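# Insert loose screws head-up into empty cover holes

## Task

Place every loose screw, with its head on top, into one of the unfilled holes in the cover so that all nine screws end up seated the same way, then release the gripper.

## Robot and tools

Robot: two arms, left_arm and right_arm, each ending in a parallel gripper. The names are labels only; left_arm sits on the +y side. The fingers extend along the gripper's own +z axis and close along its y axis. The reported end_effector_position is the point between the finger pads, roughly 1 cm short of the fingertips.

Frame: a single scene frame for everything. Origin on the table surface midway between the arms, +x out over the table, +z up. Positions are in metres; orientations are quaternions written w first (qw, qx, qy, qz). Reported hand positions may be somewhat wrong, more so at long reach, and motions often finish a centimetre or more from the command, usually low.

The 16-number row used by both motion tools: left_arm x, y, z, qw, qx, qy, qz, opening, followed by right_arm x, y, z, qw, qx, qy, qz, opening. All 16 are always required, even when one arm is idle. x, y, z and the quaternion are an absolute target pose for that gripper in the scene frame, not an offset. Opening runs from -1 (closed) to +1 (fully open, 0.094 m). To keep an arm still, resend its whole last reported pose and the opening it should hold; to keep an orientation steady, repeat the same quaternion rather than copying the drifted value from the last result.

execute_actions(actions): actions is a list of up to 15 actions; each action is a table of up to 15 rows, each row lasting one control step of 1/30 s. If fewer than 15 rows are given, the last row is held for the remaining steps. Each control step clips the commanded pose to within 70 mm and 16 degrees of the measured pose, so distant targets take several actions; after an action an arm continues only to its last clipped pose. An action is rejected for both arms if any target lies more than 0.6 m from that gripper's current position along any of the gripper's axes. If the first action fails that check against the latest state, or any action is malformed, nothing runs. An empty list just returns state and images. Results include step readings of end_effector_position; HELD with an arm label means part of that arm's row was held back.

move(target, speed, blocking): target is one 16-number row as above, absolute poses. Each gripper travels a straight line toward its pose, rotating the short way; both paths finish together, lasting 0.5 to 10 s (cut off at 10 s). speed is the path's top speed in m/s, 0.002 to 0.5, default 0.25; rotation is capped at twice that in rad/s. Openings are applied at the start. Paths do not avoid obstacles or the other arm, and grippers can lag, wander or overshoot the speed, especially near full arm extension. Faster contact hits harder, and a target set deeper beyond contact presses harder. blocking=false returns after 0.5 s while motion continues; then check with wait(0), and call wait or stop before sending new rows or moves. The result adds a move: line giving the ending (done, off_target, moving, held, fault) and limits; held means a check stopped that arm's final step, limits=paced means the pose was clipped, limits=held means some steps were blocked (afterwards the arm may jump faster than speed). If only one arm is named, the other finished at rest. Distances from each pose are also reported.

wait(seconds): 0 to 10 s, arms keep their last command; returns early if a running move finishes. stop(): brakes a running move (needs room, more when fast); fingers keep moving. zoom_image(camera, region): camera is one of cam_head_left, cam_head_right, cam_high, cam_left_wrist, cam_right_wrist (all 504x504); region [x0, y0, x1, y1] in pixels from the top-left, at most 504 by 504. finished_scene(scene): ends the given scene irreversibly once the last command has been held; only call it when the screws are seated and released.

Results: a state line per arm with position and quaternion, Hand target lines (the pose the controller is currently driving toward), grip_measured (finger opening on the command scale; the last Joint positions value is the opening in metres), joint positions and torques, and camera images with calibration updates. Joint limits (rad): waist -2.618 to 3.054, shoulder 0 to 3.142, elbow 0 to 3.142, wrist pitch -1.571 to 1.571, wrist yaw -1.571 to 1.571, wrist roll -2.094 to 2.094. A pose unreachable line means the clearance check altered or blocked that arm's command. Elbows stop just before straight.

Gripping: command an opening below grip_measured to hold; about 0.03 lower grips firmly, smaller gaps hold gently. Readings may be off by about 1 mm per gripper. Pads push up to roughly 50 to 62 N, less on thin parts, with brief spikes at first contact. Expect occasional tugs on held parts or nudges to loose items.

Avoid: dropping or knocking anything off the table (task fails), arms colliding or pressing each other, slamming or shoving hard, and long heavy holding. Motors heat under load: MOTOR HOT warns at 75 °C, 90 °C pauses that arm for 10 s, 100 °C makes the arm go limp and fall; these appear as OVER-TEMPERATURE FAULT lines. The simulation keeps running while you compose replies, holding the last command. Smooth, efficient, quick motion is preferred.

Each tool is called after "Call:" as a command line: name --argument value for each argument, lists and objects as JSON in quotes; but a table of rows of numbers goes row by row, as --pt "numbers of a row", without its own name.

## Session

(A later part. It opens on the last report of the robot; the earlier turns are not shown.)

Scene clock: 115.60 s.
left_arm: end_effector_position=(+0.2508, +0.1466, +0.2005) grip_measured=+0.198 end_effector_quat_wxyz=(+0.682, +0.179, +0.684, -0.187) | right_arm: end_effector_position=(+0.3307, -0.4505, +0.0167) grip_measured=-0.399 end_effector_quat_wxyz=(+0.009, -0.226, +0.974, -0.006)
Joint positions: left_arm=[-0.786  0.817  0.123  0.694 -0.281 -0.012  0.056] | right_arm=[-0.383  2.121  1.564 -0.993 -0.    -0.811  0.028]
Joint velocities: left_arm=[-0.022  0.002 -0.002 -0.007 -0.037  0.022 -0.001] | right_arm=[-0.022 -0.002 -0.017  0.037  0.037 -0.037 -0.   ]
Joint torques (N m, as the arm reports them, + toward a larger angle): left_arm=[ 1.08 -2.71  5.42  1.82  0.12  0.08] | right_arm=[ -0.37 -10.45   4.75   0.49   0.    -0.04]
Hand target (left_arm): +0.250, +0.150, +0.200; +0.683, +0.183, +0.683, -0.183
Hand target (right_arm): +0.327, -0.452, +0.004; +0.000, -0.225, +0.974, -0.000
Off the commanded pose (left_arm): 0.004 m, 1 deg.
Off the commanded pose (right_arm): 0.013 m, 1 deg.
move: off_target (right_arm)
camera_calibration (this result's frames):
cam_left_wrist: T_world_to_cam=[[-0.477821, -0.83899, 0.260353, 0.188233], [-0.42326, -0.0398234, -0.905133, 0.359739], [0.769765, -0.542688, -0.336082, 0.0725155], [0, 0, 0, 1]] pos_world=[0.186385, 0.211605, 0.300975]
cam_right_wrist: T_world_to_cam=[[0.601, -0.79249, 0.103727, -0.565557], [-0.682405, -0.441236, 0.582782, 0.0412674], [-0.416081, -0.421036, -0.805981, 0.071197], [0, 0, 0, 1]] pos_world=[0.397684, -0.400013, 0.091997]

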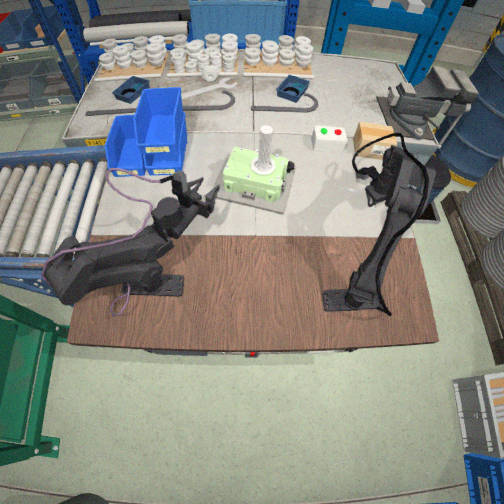

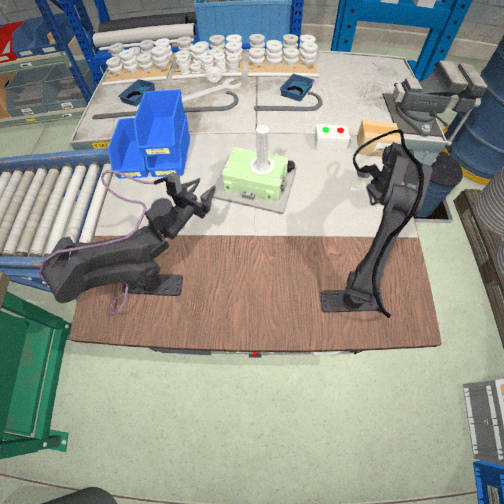

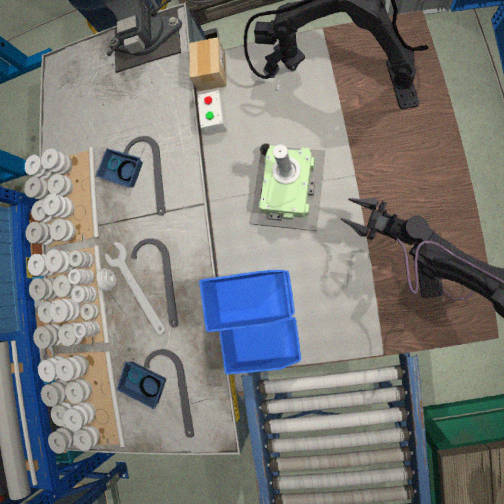

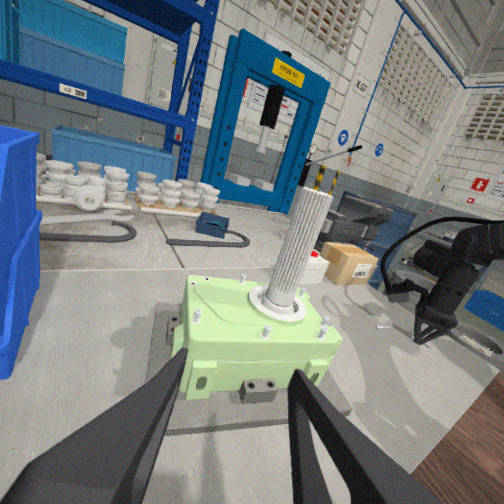

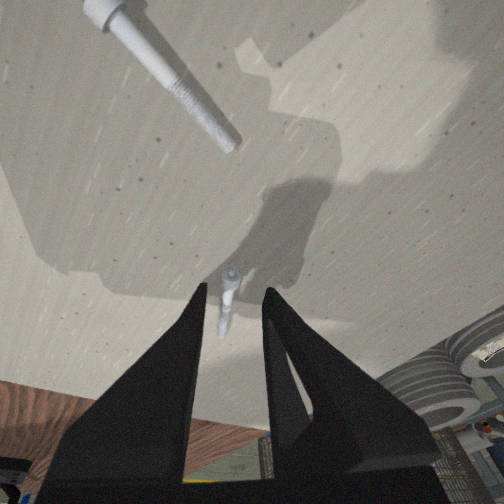

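Close, carry to (0.22, 0.0), place with head toward +x.

Call:
move --target '[0.25,0.15,0.2,0.683,0.183,0.683,-0.183,0.2,0.329,-0.451,0.01,0,-0.225,0.974,0,-1]' --speed 0.04

Call:
move --target '[0.2,0.25,0.25,0,0,1,0,-0.4,0.30,-0.40,0.08,0,-0.225,0.974,0,-1]' --speed 0.1

Call:
move --target '[0.2,0.25,0.25,0,0,1,0,-0.4,0.22,0.0,0.06,0,0,1,0,-1]' --speed 0.15

Call:
move --target '[0.2,0.25,0.25,0,0,1,0,-0.4,0.22,0.0,0.012,0,0,1,0,-1]' --speed 0.04

Call:
move --target '[0.2,0.25,0.25,0,0,1,0,-0.4,0.22,0.0,0.012,0,0,1,0,-0.4]' --speed 0.04

Call:
move --target '[0.2,0.25,0.25,0,0,1,0,-0.4,0.22,-0.03,0.1,0,0,1,0,-0.4]' --speed 0.1

Call:
move --target '[0.2,0.05,0.15,0,0,1,0,-0.4,0.3947,-0.389,0.06,0,-0.622,0.783,0,-0.4]' --speed 0.15

Scene clock: 116.57 s.
left_arm: end_effector_position=(+0.2508, +0.1466, +0.2005) grip_measured=+0.198 end_effector_quat_wxyz=(+0.682, +0.179, +0.684, -0.187) | right_arm: end_effector_position=(+0.3307, -0.4506, +0.0167) grip_measured=-0.930 end_effector_quat_wxyz=(+0.009, -0.226, +0.974, -0.006)
Joint positions: left_arm=[-0.786  0.817  0.123  0.694 -0.281 -0.012  0.056] | right_arm=[-0.383  2.121  1.564 -0.993  0.    -0.811  0.003]
Joint velocities: left_arm=[-0.022  0.002  0.012  0.037  0.007  0.007 -0.001] | right_arm=[-0.007 -0.002 -0.012  0.007  0.051 -0.051 -0.001]
Joint torques (N m, as the arm reports them, + toward a larger angle): left_arm=[ 1.09 -2.71  5.42  1.82  0.12  0.09] | right_arm=[ -0.11 -10.56   6.6    0.25   0.    -0.01]
Hand target (left_arm): +0.250, +0.150, +0.200; +0.683, +0.183, +0.683, -0.183
Hand target (right_arm): +0.329, -0.451, +0.010; +0.000, -0.225, +0.974, -0.000
Off the commanded pose (left_arm): 0.004 m, 1 deg.
Off the commanded pose (right_arm): 0.007 m, 1 deg.
move: done
camera_calibration (this result's frames):
cam_left_wrist: T_world_to_cam=[[-0.477821, -0.83899, 0.260353, 0.188233], [-0.42326, -0.0398234, -0.905133, 0.359739], [0.769765, -0.542688, -0.336082, 0.0725155], [0, 0, 0, 1]] pos_world=[0.186385, 0.211605, 0.300975]
cam_right_wrist: T_world_to_cam=[[0.60131, -0.792228, 0.103935, -0.565581], [-0.682161, -0.441278, 0.583036, 0.0411195], [-0.416033, -0.421485, -0.805771, 0.0709383], [0, 0, 0, 1]] pos_world=[0.397652, -0.400024, 0.0919695]

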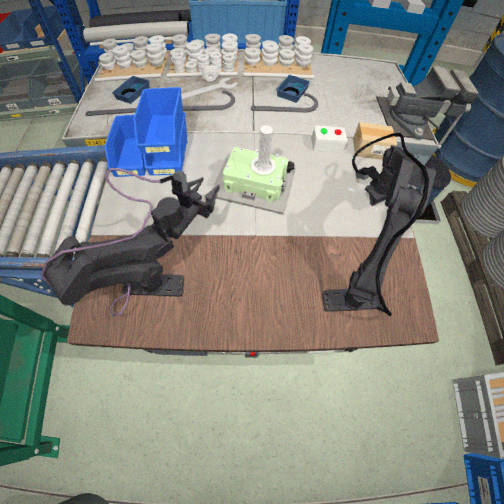

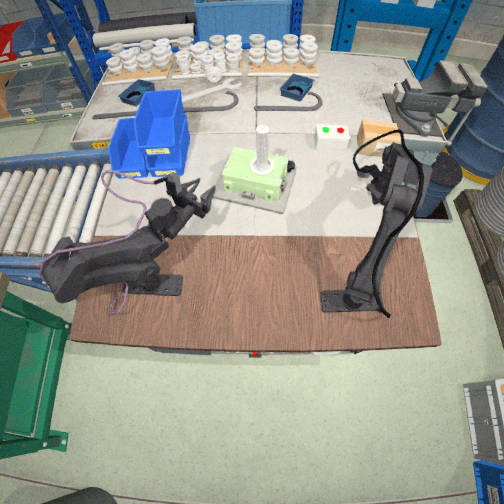

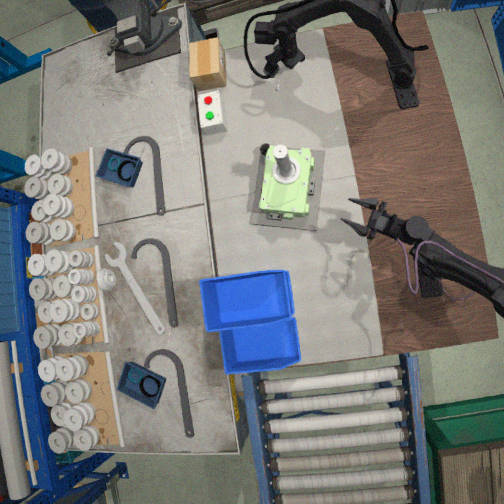

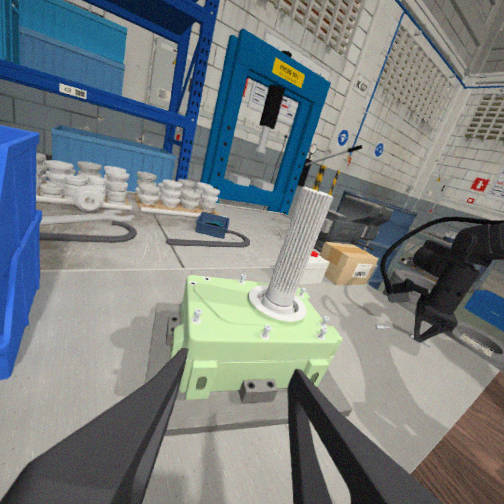

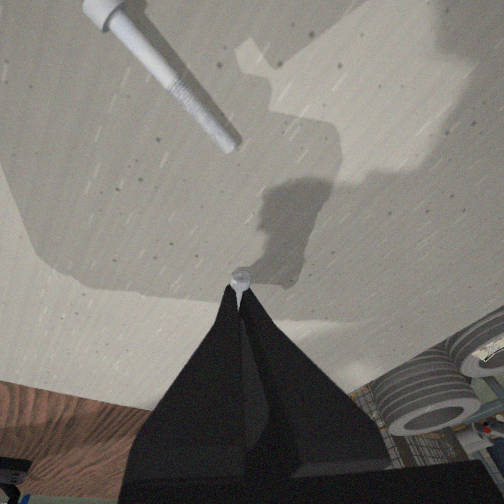

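Scene clock: 125.00 s.
left_arm: end_effector_position=(+0.2045, +0.2464, +0.2442) grip_measured=-0.398 end_effector_quat_wxyz=(+0.118, +0.002, +0.992, -0.044) | right_arm: end_effector_position=(+0.3051, -0.4043, +0.0729) grip_measured=-0.930 end_effector_quat_wxyz=(-0.002, -0.223, +0.975, +0.001)
Joint positions: left_arm=[-0.401  1.245  1.483 -1.557 -0.014 -0.413  0.028] | right_arm=[-0.289  1.948  1.538 -1.166  0.    -0.711  0.003]
Joint velocities: left_arm=[-0.012 -0.017 -0.017 -0.037  0.081  0.037 -0.001] | right_arm=[ 0.002 -0.022  0.002 -0.081 -0.022 -0.007  0.   ]
Joint torques (N m, as the arm reports them, + toward a larger angle): left_arm=[ 1.04 -4.53  5.2   0.64  0.06  0.08] | right_arm=[  0.6  -13.16   5.09   0.17   0.01   0.08]
Hand target (left_arm): +0.200, +0.249, +0.249; +0.124, +0.003, +0.991, -0.050
Hand target (right_arm): +0.300, -0.400, +0.080; -0.000, -0.225, +0.974, +0.001
Off the commanded pose (left_arm): 0.008 m, 14 deg.
Off the commanded pose (right_arm): 0.010 m, 0 deg.
joint sent to its limit (left arm) — the command would take joint 4 (wrist pitch) past its lower limit, so that joint was sent only as far as its limit.
move: off_target (left_arm)
camera_calibration (this result's frames):
cam_left_wrist: T_world_to_cam=[[0.228441, -0.963828, 0.137298, 0.154862], [-0.96734, -0.208801, 0.143717, 0.280418], [-0.109851, -0.165645, -0.980048, 0.421331], [0, 0, 0, 1]] pos_world=[0.282166, 0.277603, 0.351362]
cam_right_wrist: T_world_to_cam=[[0.599067, -0.796479, 0.0820998, -0.518849], [-0.670072, -0.442562, 0.595939, 0.00609651], [-0.438318, -0.41202, -0.798822, 0.135216], [0, 0, 0, 1]] pos_world=[0.374178, -0.354842, 0.146977]

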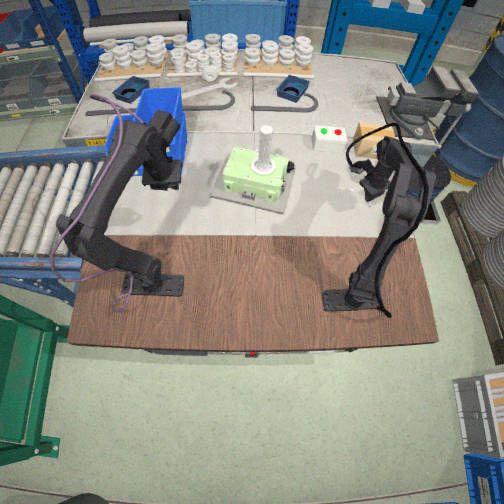

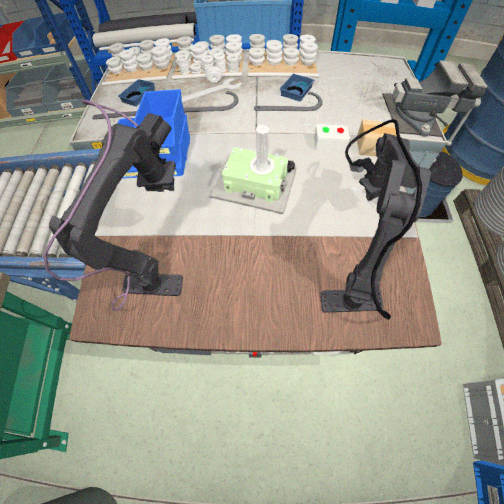

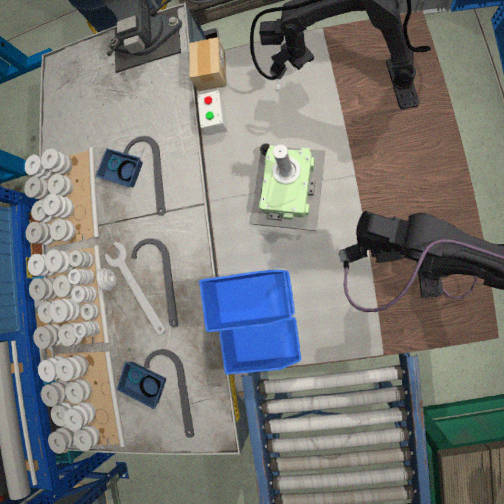

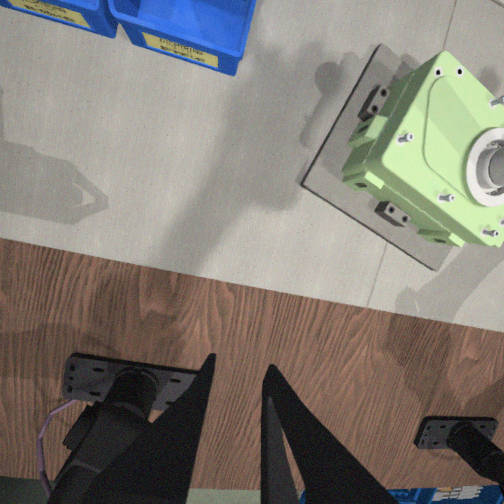

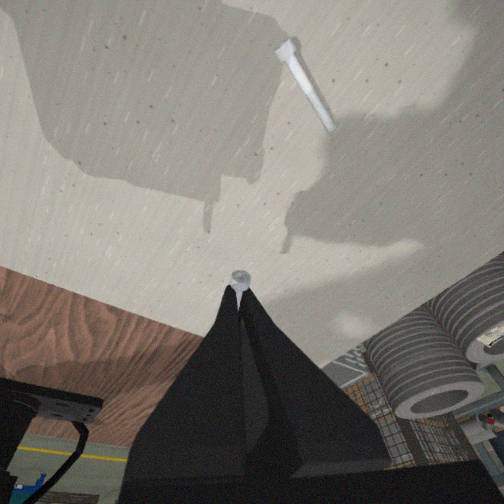

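Scene clock: 128.33 s.
left_arm: end_effector_position=(+0.2046, +0.2466, +0.2442) grip_measured=-0.398 end_effector_quat_wxyz=(+0.117, -0.000, +0.992, -0.047) | right_arm: end_effector_position=(+0.2193, -0.0000, +0.0615) grip_measured=-0.930 end_effector_quat_wxyz=(-0.004, -0.004, +1.000, +0.004)
Joint positions: left_arm=[-0.395  1.245  1.483 -1.557 -0.008 -0.413  0.028] | right_arm=[ 0.827  2.128  1.757 -1.198 -0.011  0.847  0.003]
Joint velocities: left_arm=[ 0.002 -0.017  0.007 -0.022  0.037  0.007  0.   ] | right_arm=[-0.002 -0.002 -0.007 -0.051 -0.007  0.022 -0.001]
Joint torques (N m, as the arm reports them, + toward a larger angle): left_arm=[ 1.03 -4.6   5.12  0.64  0.08  0.07] | right_arm=[  0.   -11.05   8.02   0.18   0.01   0.06]
Hand target (left_arm): +0.200, +0.250, +0.249; +0.123, -0.000, +0.991, -0.052
Hand target (right_arm): +0.221, +0.001, +0.060; -0.006, -0.000, +1.000, +0.000
Off the commanded pose (left_arm): 0.008 m, 14 deg.
Off the commanded pose (right_arm): 0.002 m, 1 deg.
joint sent to its limit (left arm) — the command would take joint 4 (wrist pitch) past its lower limit, so that joint was sent only as far as its limit.
move: off_target (left_arm)
camera_calibration (this result's frames):
cam_left_wrist: T_world_to_cam=[[0.233414, -0.961874, 0.142533, 0.152262], [-0.965943, -0.21253, 0.147599, 0.280215], [-0.111679, -0.17213, -0.978723, 0.423009], [0, 0, 0, 1]] pos_world=[0.282373, 0.278823, 0.350947]
cam_right_wrist: T_world_to_cam=[[0.201311, -0.976559, 0.0761938, -0.0569049], [-0.793006, -0.116822, 0.597909, 0.161193], [-0.574992, -0.180788, -0.797935, 0.285041], [0, 0, 0, 1]] pos_world=[0.303179, 0.0147918, 0.135402]

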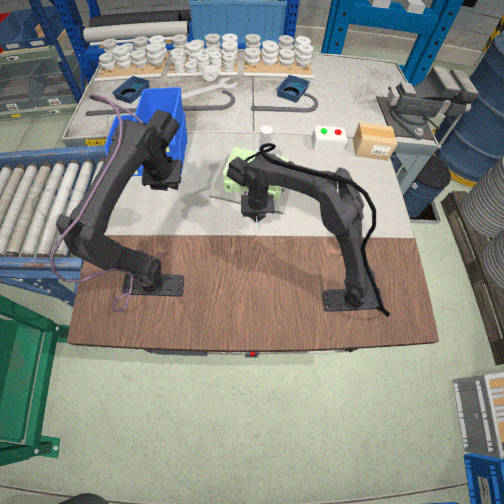

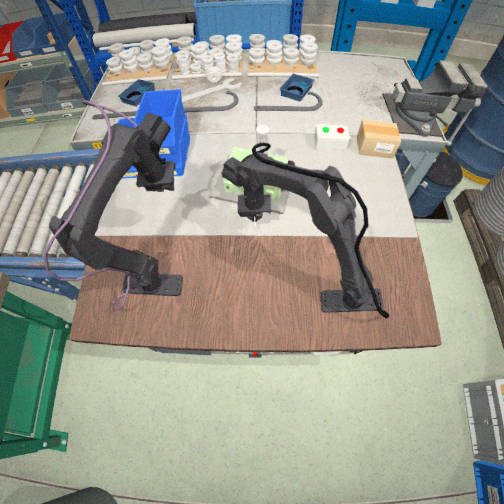

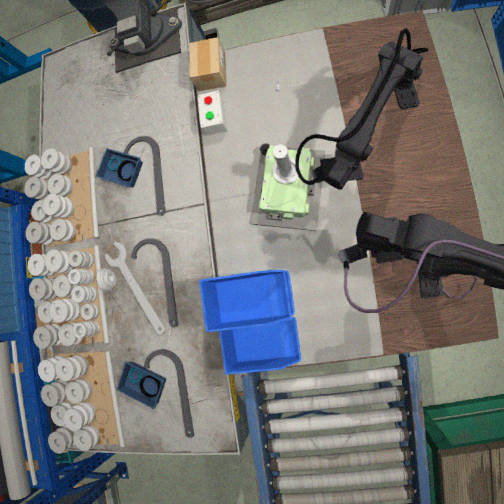

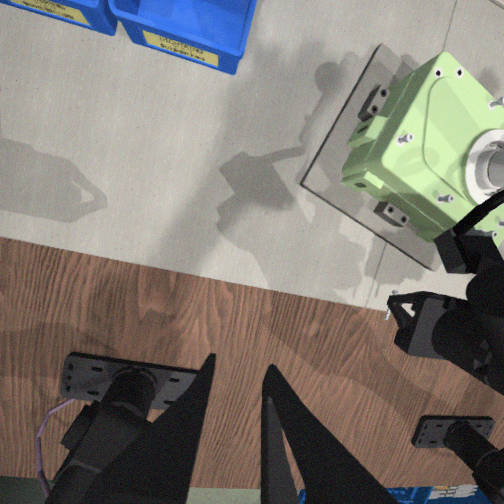

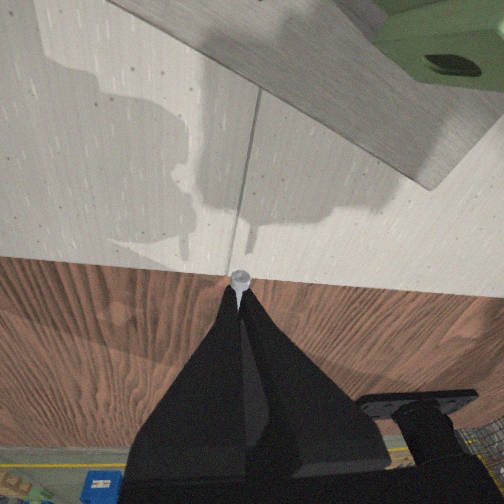

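Scene clock: 131.70 s.
left_arm: end_effector_position=(+0.2045, +0.2466, +0.2442) grip_measured=-0.398 end_effector_quat_wxyz=(+0.116, -0.000, +0.992, -0.047) | right_arm: end_effector_position=(+0.2222, +0.0033, +0.0248) grip_measured=-0.930 end_effector_quat_wxyz=(+0.005, -0.001, +1.000, +0.014)
Joint positions: left_arm=[-0.395  1.245  1.483 -1.557 -0.007 -0.413  0.028] | right_arm=[ 0.827  2.149  1.642 -1.036 -0.011  0.854  0.003]
Joint velocities: left_arm=[ 0.007  0.017  0.002 -0.007  0.022 -0.037 -0.   ] | right_arm=[ 0.002 -0.017 -0.002 -0.022  0.007  0.022 -0.   ]
Joint torques (N m, as the arm reports them, + toward a larger angle): left_arm=[ 1.02 -4.58  5.13  0.64  0.07  0.07] | right_arm=[  0.28 -10.8    4.98   0.42   0.1    0.05]
Hand target (left_arm): +0.200, +0.250, +0.249; +0.123, -0.000, +0.991, -0.052
Hand target (right_arm): +0.220, -0.000, +0.012; +0.000, -0.000, +1.000, +0.000
Off the commanded pose (left_arm): 0.008 m, 14 deg.
Off the commanded pose (right_arm): 0.013 m, 2 deg.
joint sent to its limit (left arm) — the command would take joint 4 (wrist pitch) past its lower limit, so that joint was sent only as far as its limit.
move: off_target (left_arm, right_arm)
camera_calibration (this result's frames):
cam_left_wrist: T_world_to_cam=[[0.233344, -0.961848, 0.142824, 0.152145], [-0.965941, -0.212388, 0.147814, 0.280088], [-0.11184, -0.172451, -0.978648, 0.423088], [0, 0, 0, 1]] pos_world=[0.282365, 0.27879, 0.350924]
cam_right_wrist: T_world_to_cam=[[0.193431, -0.979222, 0.0609038, -0.0493558], [-0.803817, -0.122577, 0.582111, 0.188689], [-0.562551, -0.161554, -0.810825, 0.255497], [0, 0, 0, 1]] pos_world=[0.304949, 0.0160754, 0.100331]

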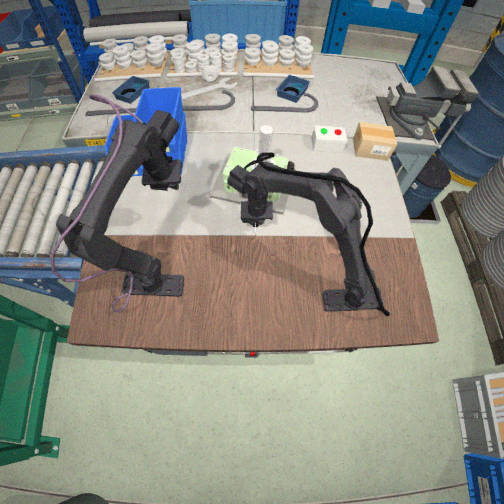

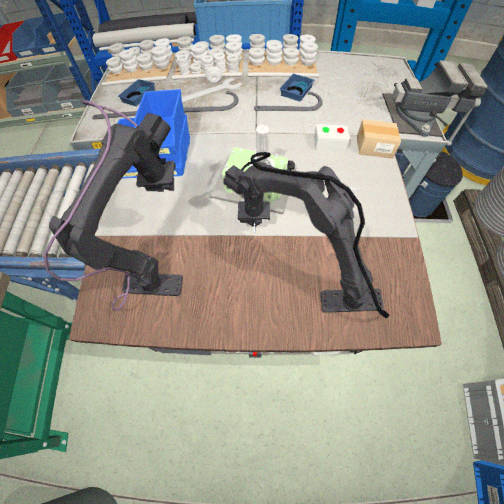

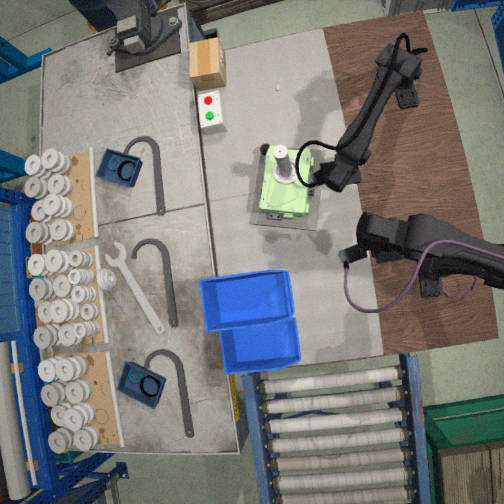

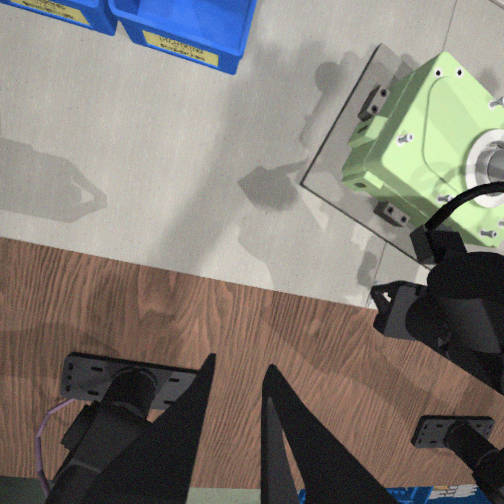

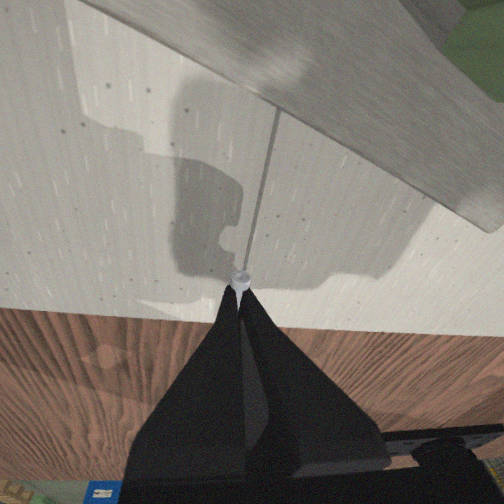

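Scene clock: 135.07 s.
left_arm: end_effector_position=(+0.2045, +0.2466, +0.2442) grip_measured=-0.398 end_effector_quat_wxyz=(+0.116, -0.000, +0.992, -0.047) | right_arm: end_effector_position=(+0.2225, +0.0035, +0.0248) grip_measured=-0.402 end_effector_quat_wxyz=(+0.006, -0.001, +1.000, +0.014)
Joint positions: left_arm=[-0.395  1.245  1.483 -1.557 -0.007 -0.413  0.028] | right_arm=[ 0.827  2.149  1.642 -1.035 -0.01   0.854  0.028]
Joint velocities: left_arm=[-0.002 -0.012 -0.007  0.037 -0.081  0.051 -0.001] | right_arm=[-0.012  0.002 -0.012 -0.037  0.007  0.022  0.001]
Joint torques (N m, as the arm reports them, + toward a larger angle): left_arm=[ 1.03 -4.6   5.14  0.64  0.07  0.07] | right_arm=[  0.25 -10.74   5.     0.4    0.1    0.05]
Hand target (left_arm): +0.200, +0.250, +0.249; +0.123, -0.000, +0.991, -0.052
Hand target (right_arm): +0.220, -0.000, +0.012; +0.000, +0.000, +1.000, -0.000
Off the commanded pose (left_arm): 0.008 m, 14 deg.
Off the commanded pose (right_arm): 0.014 m, 2 deg.
joint sent to its limit (left arm) — the command would take joint 4 (wrist pitch) past its lower limit, so that joint was sent only as far as its limit.
move: off_target (left_arm, right_arm)
camera_calibration (this result's frames):
cam_left_wrist: T_world_to_cam=[[0.233344, -0.961848, 0.142824, 0.152145], [-0.965941, -0.212388, 0.147814, 0.280088], [-0.11184, -0.172451, -0.978648, 0.423088], [0, 0, 0, 1]] pos_world=[0.282365, 0.27879, 0.350924]
cam_right_wrist: T_world_to_cam=[[0.192597, -0.979426, 0.0602576, -0.0489754], [-0.804648, -0.122484, 0.580981, 0.189167], [-0.561647, -0.160381, -0.811684, 0.255529], [0, 0, 0, 1]] pos_world=[0.305163, 0.0161843, 0.100457]

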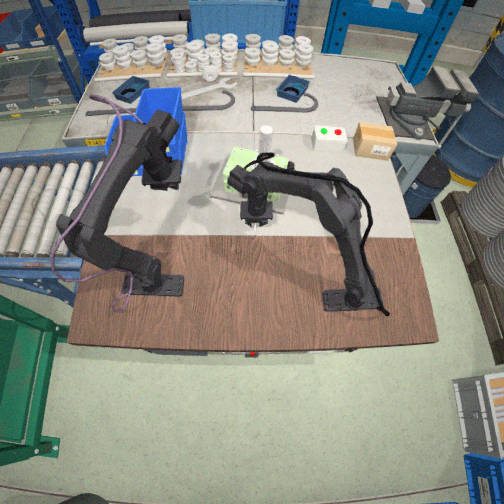

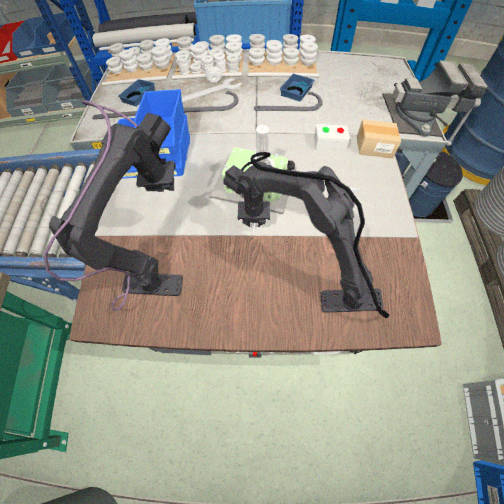

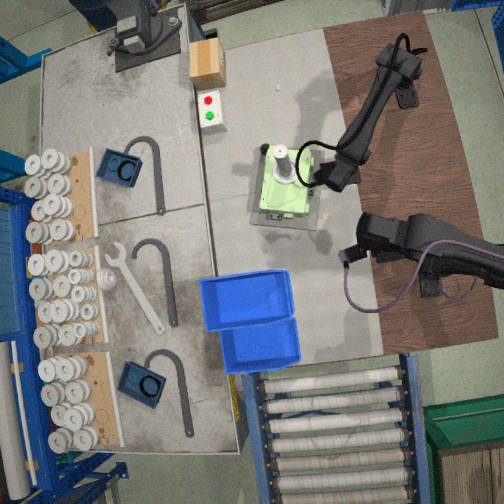

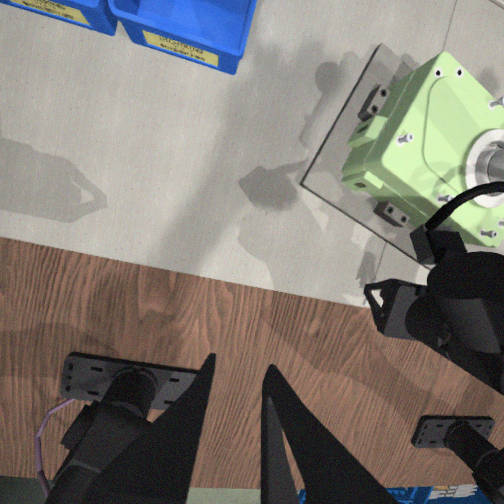

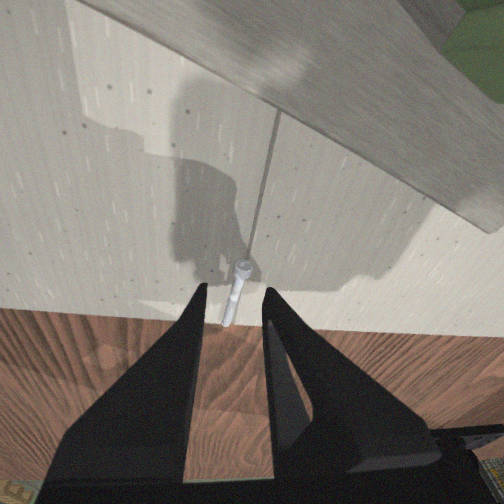

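Scene clock: 136.80 s.
left_arm: end_effector_position=(+0.2045, +0.2466, +0.2442) grip_measured=-0.398 end_effector_quat_wxyz=(+0.116, -0.000, +0.992, -0.047) | right_arm: end_effector_position=(+0.2141, -0.0288, +0.0858) grip_measured=-0.402 end_effector_quat_wxyz=(-0.014, -0.001, +1.000, -0.008)
Joint positions: left_arm=[-0.395  1.245  1.483 -1.557 -0.007 -0.413  0.028] | right_arm=[ 0.789  2.049  1.734 -1.287 -0.01   0.815  0.028]
Joint velocities: left_arm=[-0.012 -0.007 -0.017  0.037  0.007 -0.037 -0.001] | right_arm=[-0.007  0.012  0.012 -0.007 -0.007  0.007 -0.   ]
Joint torques (N m, as the arm reports them, + toward a larger angle): left_arm=[ 1.03 -4.59  5.15  0.63  0.08  0.08] | right_arm=[ -0.5  -13.87   7.88   0.13   0.1   -0.05]
Hand target (left_arm): +0.200, +0.250, +0.249; +0.123, -0.000, +0.991, -0.052
Hand target (right_arm): +0.220, -0.030, +0.100; +0.000, +0.000, +1.000, +0.000
Off the commanded pose (left_arm): 0.008 m, 14 deg.
Off the commanded pose (right_arm): 0.015 m, 2 deg.
joint sent to its limit (left arm) — the command would take joint 4 (wrist pitch) past its lower limit, so that joint was sent only as far as its limit.
move: off_target (left_arm, right_arm)
camera_calibration (this result's frames):
cam_left_wrist: T_world_to_cam=[[0.233344, -0.961848, 0.142824, 0.152145], [-0.965941, -0.212388, 0.147814, 0.280088], [-0.11184, -0.172451, -0.978648, 0.423088], [0, 0, 0, 1]] pos_world=[0.282365, 0.27879, 0.350924]
cam_right_wrist: T_world_to_cam=[[0.197234, -0.975578, 0.0966727, -0.0866592], [-0.780588, -0.096619, 0.617533, 0.135448], [-0.593112, -0.19726, -0.780581, 0.298135], [0, 0, 0, 1]] pos_world=[0.299648, -0.012646, 0.157453]

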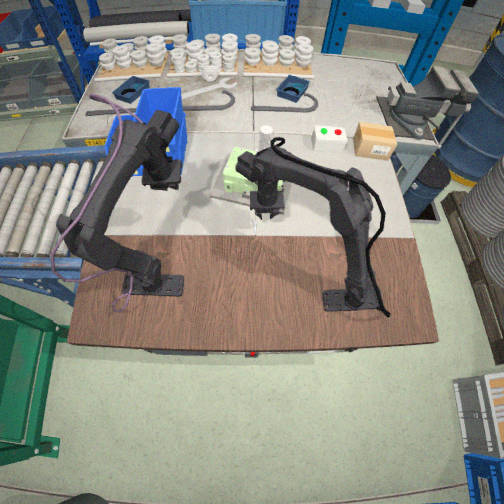

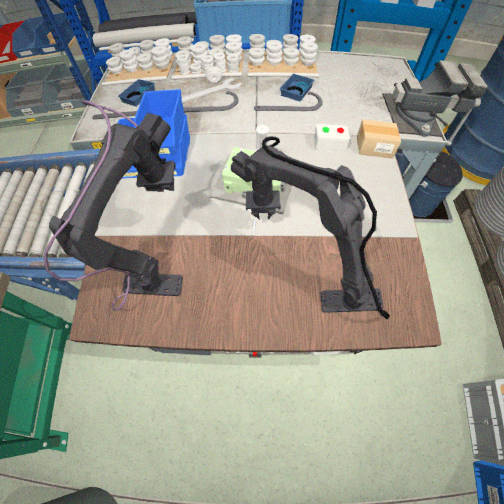

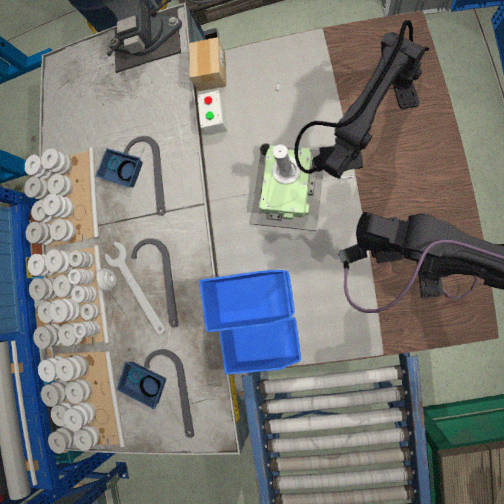

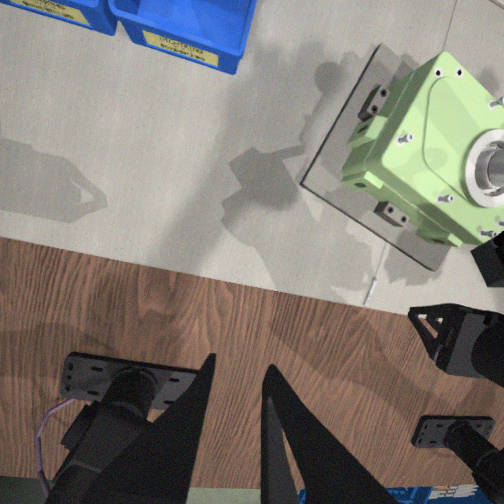

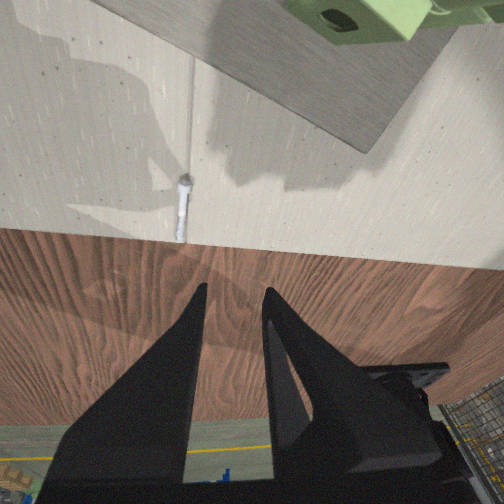

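Scene clock: 141.80 s.
left_arm: end_effector_position=(+0.1996, +0.0589, +0.1464) grip_measured=-0.398 end_effector_quat_wxyz=(-0.004, +0.001, +1.000, +0.009) | right_arm: end_effector_position=(+0.3931, -0.3921, +0.0631) grip_measured=-0.402 end_effector_quat_wxyz=(+0.005, -0.620, +0.785, -0.014)
Joint positions: left_arm=[-0.931  1.849  1.698 -1.439 -0.004 -0.947  0.028] | right_arm=[-0.208  2.266  1.987 -1.264  0.01  -1.517  0.028]
Joint velocities: left_arm=[ 0.017  0.012  0.007 -0.007  0.022 -0.007 -0.001] | right_arm=[-0.012  0.012 -0.002 -0.051 -0.022  0.007  0.001]
Joint torques (N m, as the arm reports them, + toward a larger angle): left_arm=[-0.9  -7.47  7.26  0.23  0.05 -0.1 ] | right_arm=[ -0.13 -12.25   7.96   0.18  -0.1   -0.04]
Hand target (left_arm): +0.200, +0.050, +0.151; +0.001, +0.001, +1.000, -0.002
Hand target (right_arm): +0.393, -0.391, +0.060; +0.004, -0.622, +0.783, -0.004
Off the commanded pose (left_arm): 0.010 m, 1 deg.
Off the commanded pose (right_arm): 0.005 m, 2 deg.
move: done
camera_calibration (this result's frames):
cam_left_wrist: T_world_to_cam=[[0.245831, -0.968979, -0.0254388, 0.00931154], [-0.905908, -0.239007, 0.34958, 0.209996], [-0.344815, -0.0628923, -0.936561, 0.328344], [0, 0, 0, 1]] pos_world=[0.301166, 0.0798636, 0.234341]
cam_right_wrist: T_world_to_cam=[[0.993039, -0.037756, 0.111567, -0.420265], [-0.0978439, -0.791759, 0.602946, -0.285991], [0.0655698, -0.609665, -0.789942, -0.105128], [0, 0, 0, 1]] pos_world=[0.39625, -0.306397, 0.13628]

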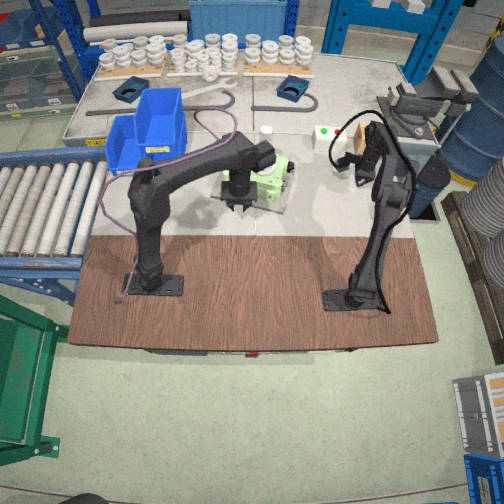

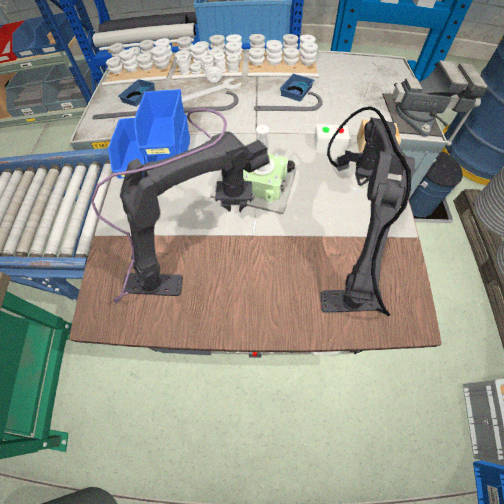

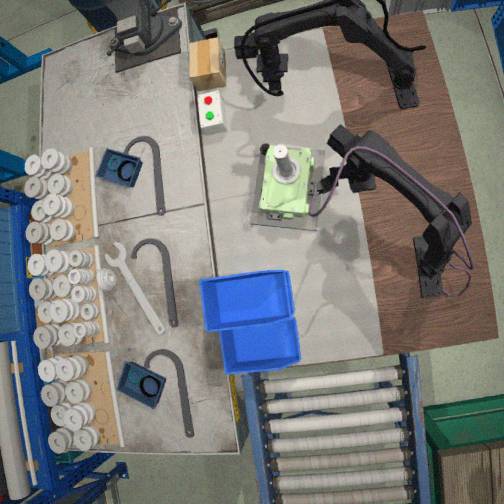

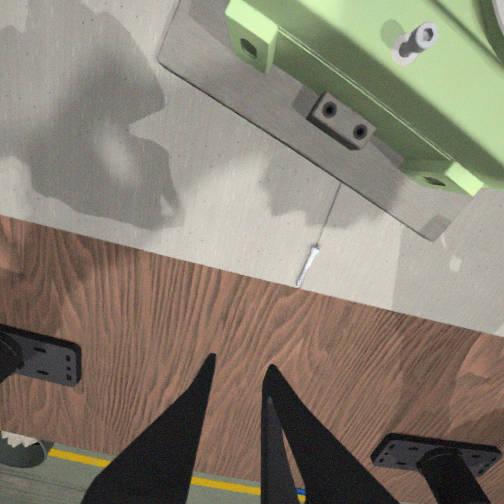

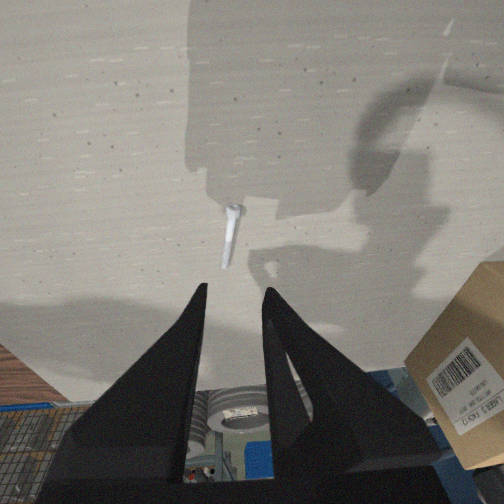

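Call:
move --target '[0.218,-0.003,0.05,0,0,1,0,-0.4,0.394,-0.388,0.004,0,-0.622,0.783,0,-0.4]' --speed 0.06

Call:
move --target '[0.218,-0.003,0.003,0,0,1,0,-0.4,0.394,-0.388,0.008,0,-0.622,0.783,0,-1]' --speed 0.04

Scene clock: 144.23 s.
left_arm: end_effector_position=(+0.2214, +0.0010, +0.0530) grip_measured=-0.398 end_effector_quat_wxyz=(+0.001, +0.000, +1.000, +0.003) | right_arm: end_effector_position=(+0.3975, -0.3929, +0.0178) grip_measured=-0.401 end_effector_quat_wxyz=(+0.006, -0.620, +0.784, -0.014)
Joint positions: left_arm=[-0.971  2.093  1.669 -1.151 -0.004 -0.989  0.028] | right_arm=[-0.208  2.309  1.878 -1.112  0.01  -1.518  0.028]
Joint velocities: left_arm=[-0.007 -0.002 -0.002 -0.037 -0.051 -0.051 -0.   ] | right_arm=[-0.002 -0.002  0.002 -0.022 -0.022 -0.022 -0.001]
Joint torques (N m, as the arm reports them, + toward a larger angle): left_arm=[-0.99 -9.58  4.94  0.35  0.04 -0.1 ] | right_arm=[  0.38 -12.4    4.95   0.42  -0.08   0.01]
Hand target (left_arm): +0.218, -0.003, +0.051; +0.000, +0.000, +1.000, -0.000
Hand target (right_arm): +0.394, -0.388, +0.004; +0.000, -0.622, +0.783, -0.000
Off the commanded pose (left_arm): 0.006 m, 0 deg.
Off the commanded pose (right_arm): 0.015 m, 2 deg.
move: off_target (right_arm)
camera_calibration (this result's frames):
cam_left_wrist: T_world_to_cam=[[0.24822, -0.968651, -0.0100509, -0.0558161], [-0.908755, -0.23644, 0.34389, 0.249471], [-0.335486, -0.0762267, -0.938956, 0.242836], [0, 0, 0, 1]] pos_world=[0.322031, 0.0234291, 0.14166]
cam_right_wrist: T_world_to_cam=[[0.992972, -0.0362141, 0.112672, -0.419007], [-0.0973013, -0.791761, 0.603031, -0.25905], [0.0673708, -0.609756, -0.789721, -0.14251], [0, 0, 0, 1]] pos_world=[0.400457, -0.307176, 0.0908819]

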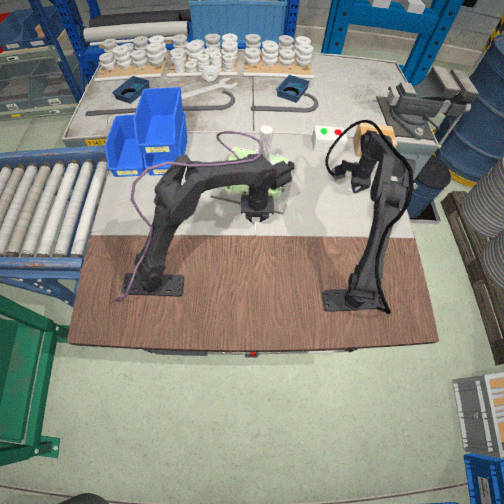

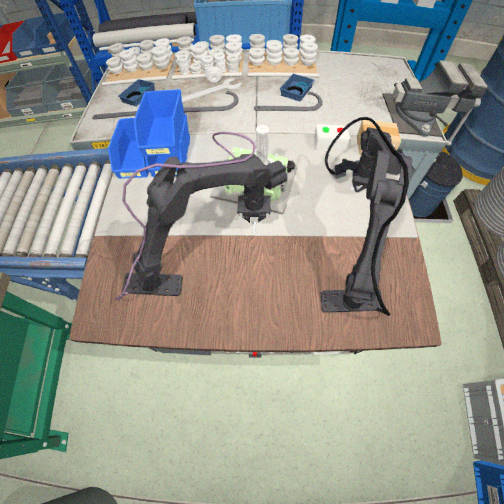

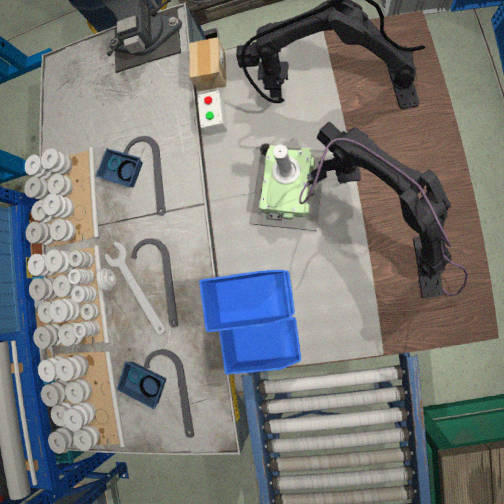

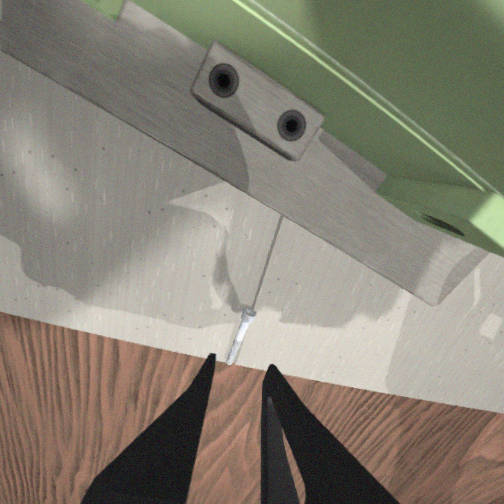

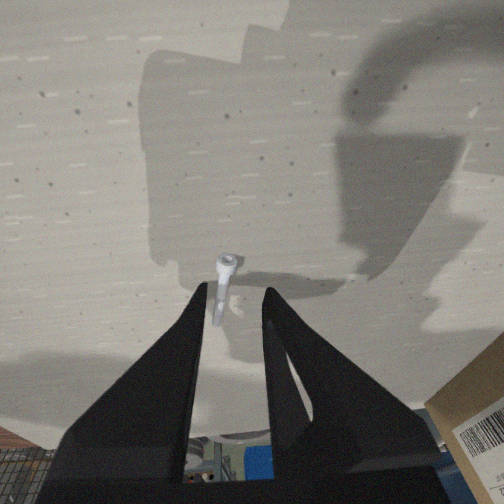

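Scene clock: 145.73 s.
left_arm: end_effector_position=(+0.2211, +0.0002, +0.0184) grip_measured=-0.398 end_effector_quat_wxyz=(+0.002, -0.003, +1.000, -0.001) | right_arm: end_effector_position=(+0.3975, -0.3929, +0.0178) grip_measured=-0.931 end_effector_quat_wxyz=(+0.006, -0.620, +0.784, -0.014)
Joint positions: left_arm=[-0.973  2.121  1.572 -1.018 -0.003 -0.997  0.028] | right_arm=[-0.208  2.309  1.878 -1.112  0.01  -1.518  0.003]
Joint velocities: left_arm=[ 0.007 -0.007 -0.002 -0.037 -0.051 -0.007  0.   ] | right_arm=[ 0.017  0.017 -0.002 -0.022  0.022 -0.022  0.   ]
Joint torques (N m, as the arm reports them, + toward a larger angle): left_arm=[-0.82 -8.14  3.21  0.72  0.03 -0.05] | right_arm=[  0.39 -12.59   5.82   0.29  -0.09   0.01]
Hand target (left_arm): +0.218, -0.003, +0.004; -0.000, +0.000, +1.000, +0.000
Hand target (right_arm): +0.394, -0.388, +0.008; -0.000, -0.622, +0.783, -0.000
Off the commanded pose (left_arm): 0.016 m, 0 deg.
Off the commanded pose (right_arm): 0.011 m, 2 deg.
move: off_target (left_arm, right_arm)
camera_calibration (this result's frames):
cam_left_wrist: T_world_to_cam=[[0.25415, -0.967161, -0.00291393, -0.0583786], [-0.908452, -0.239754, 0.342394, 0.26085], [-0.331849, -0.0843722, -0.939552, 0.209349], [0, 0, 0, 1]] pos_world=[0.321278, 0.0237414, 0.107211]
cam_right_wrist: T_world_to_cam=[[0.992972, -0.0362141, 0.112672, -0.419007], [-0.0973013, -0.791761, 0.603031, -0.25905], [0.0673708, -0.609756, -0.789721, -0.14251], [0, 0, 0, 1]] pos_world=[0.400457, -0.307176, 0.0908819]

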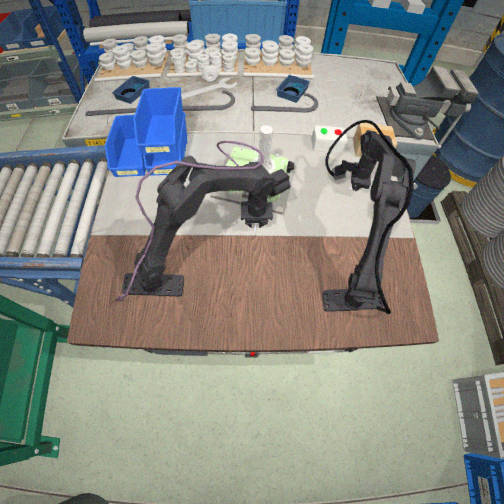

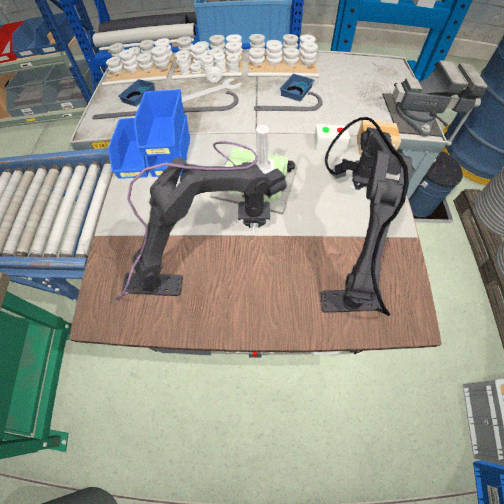

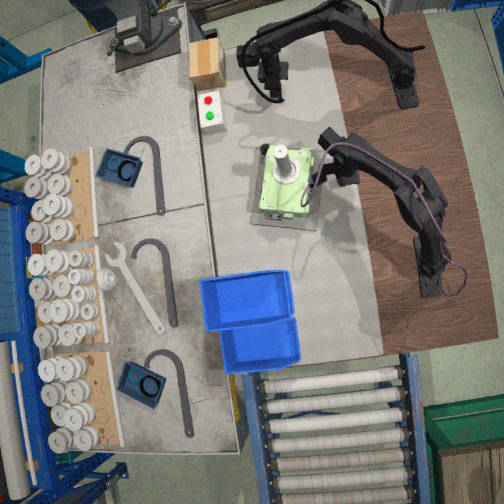

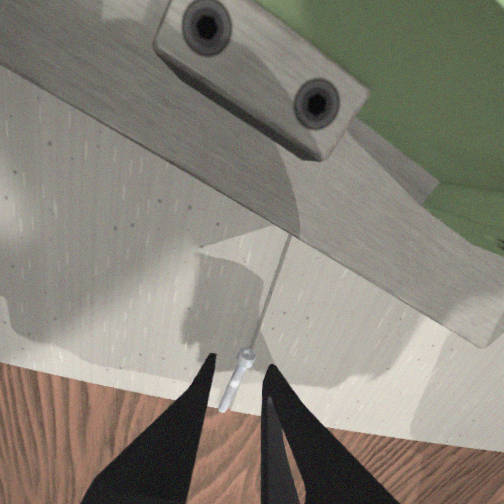

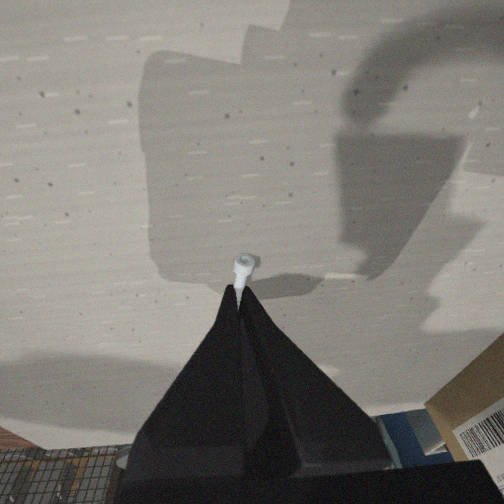

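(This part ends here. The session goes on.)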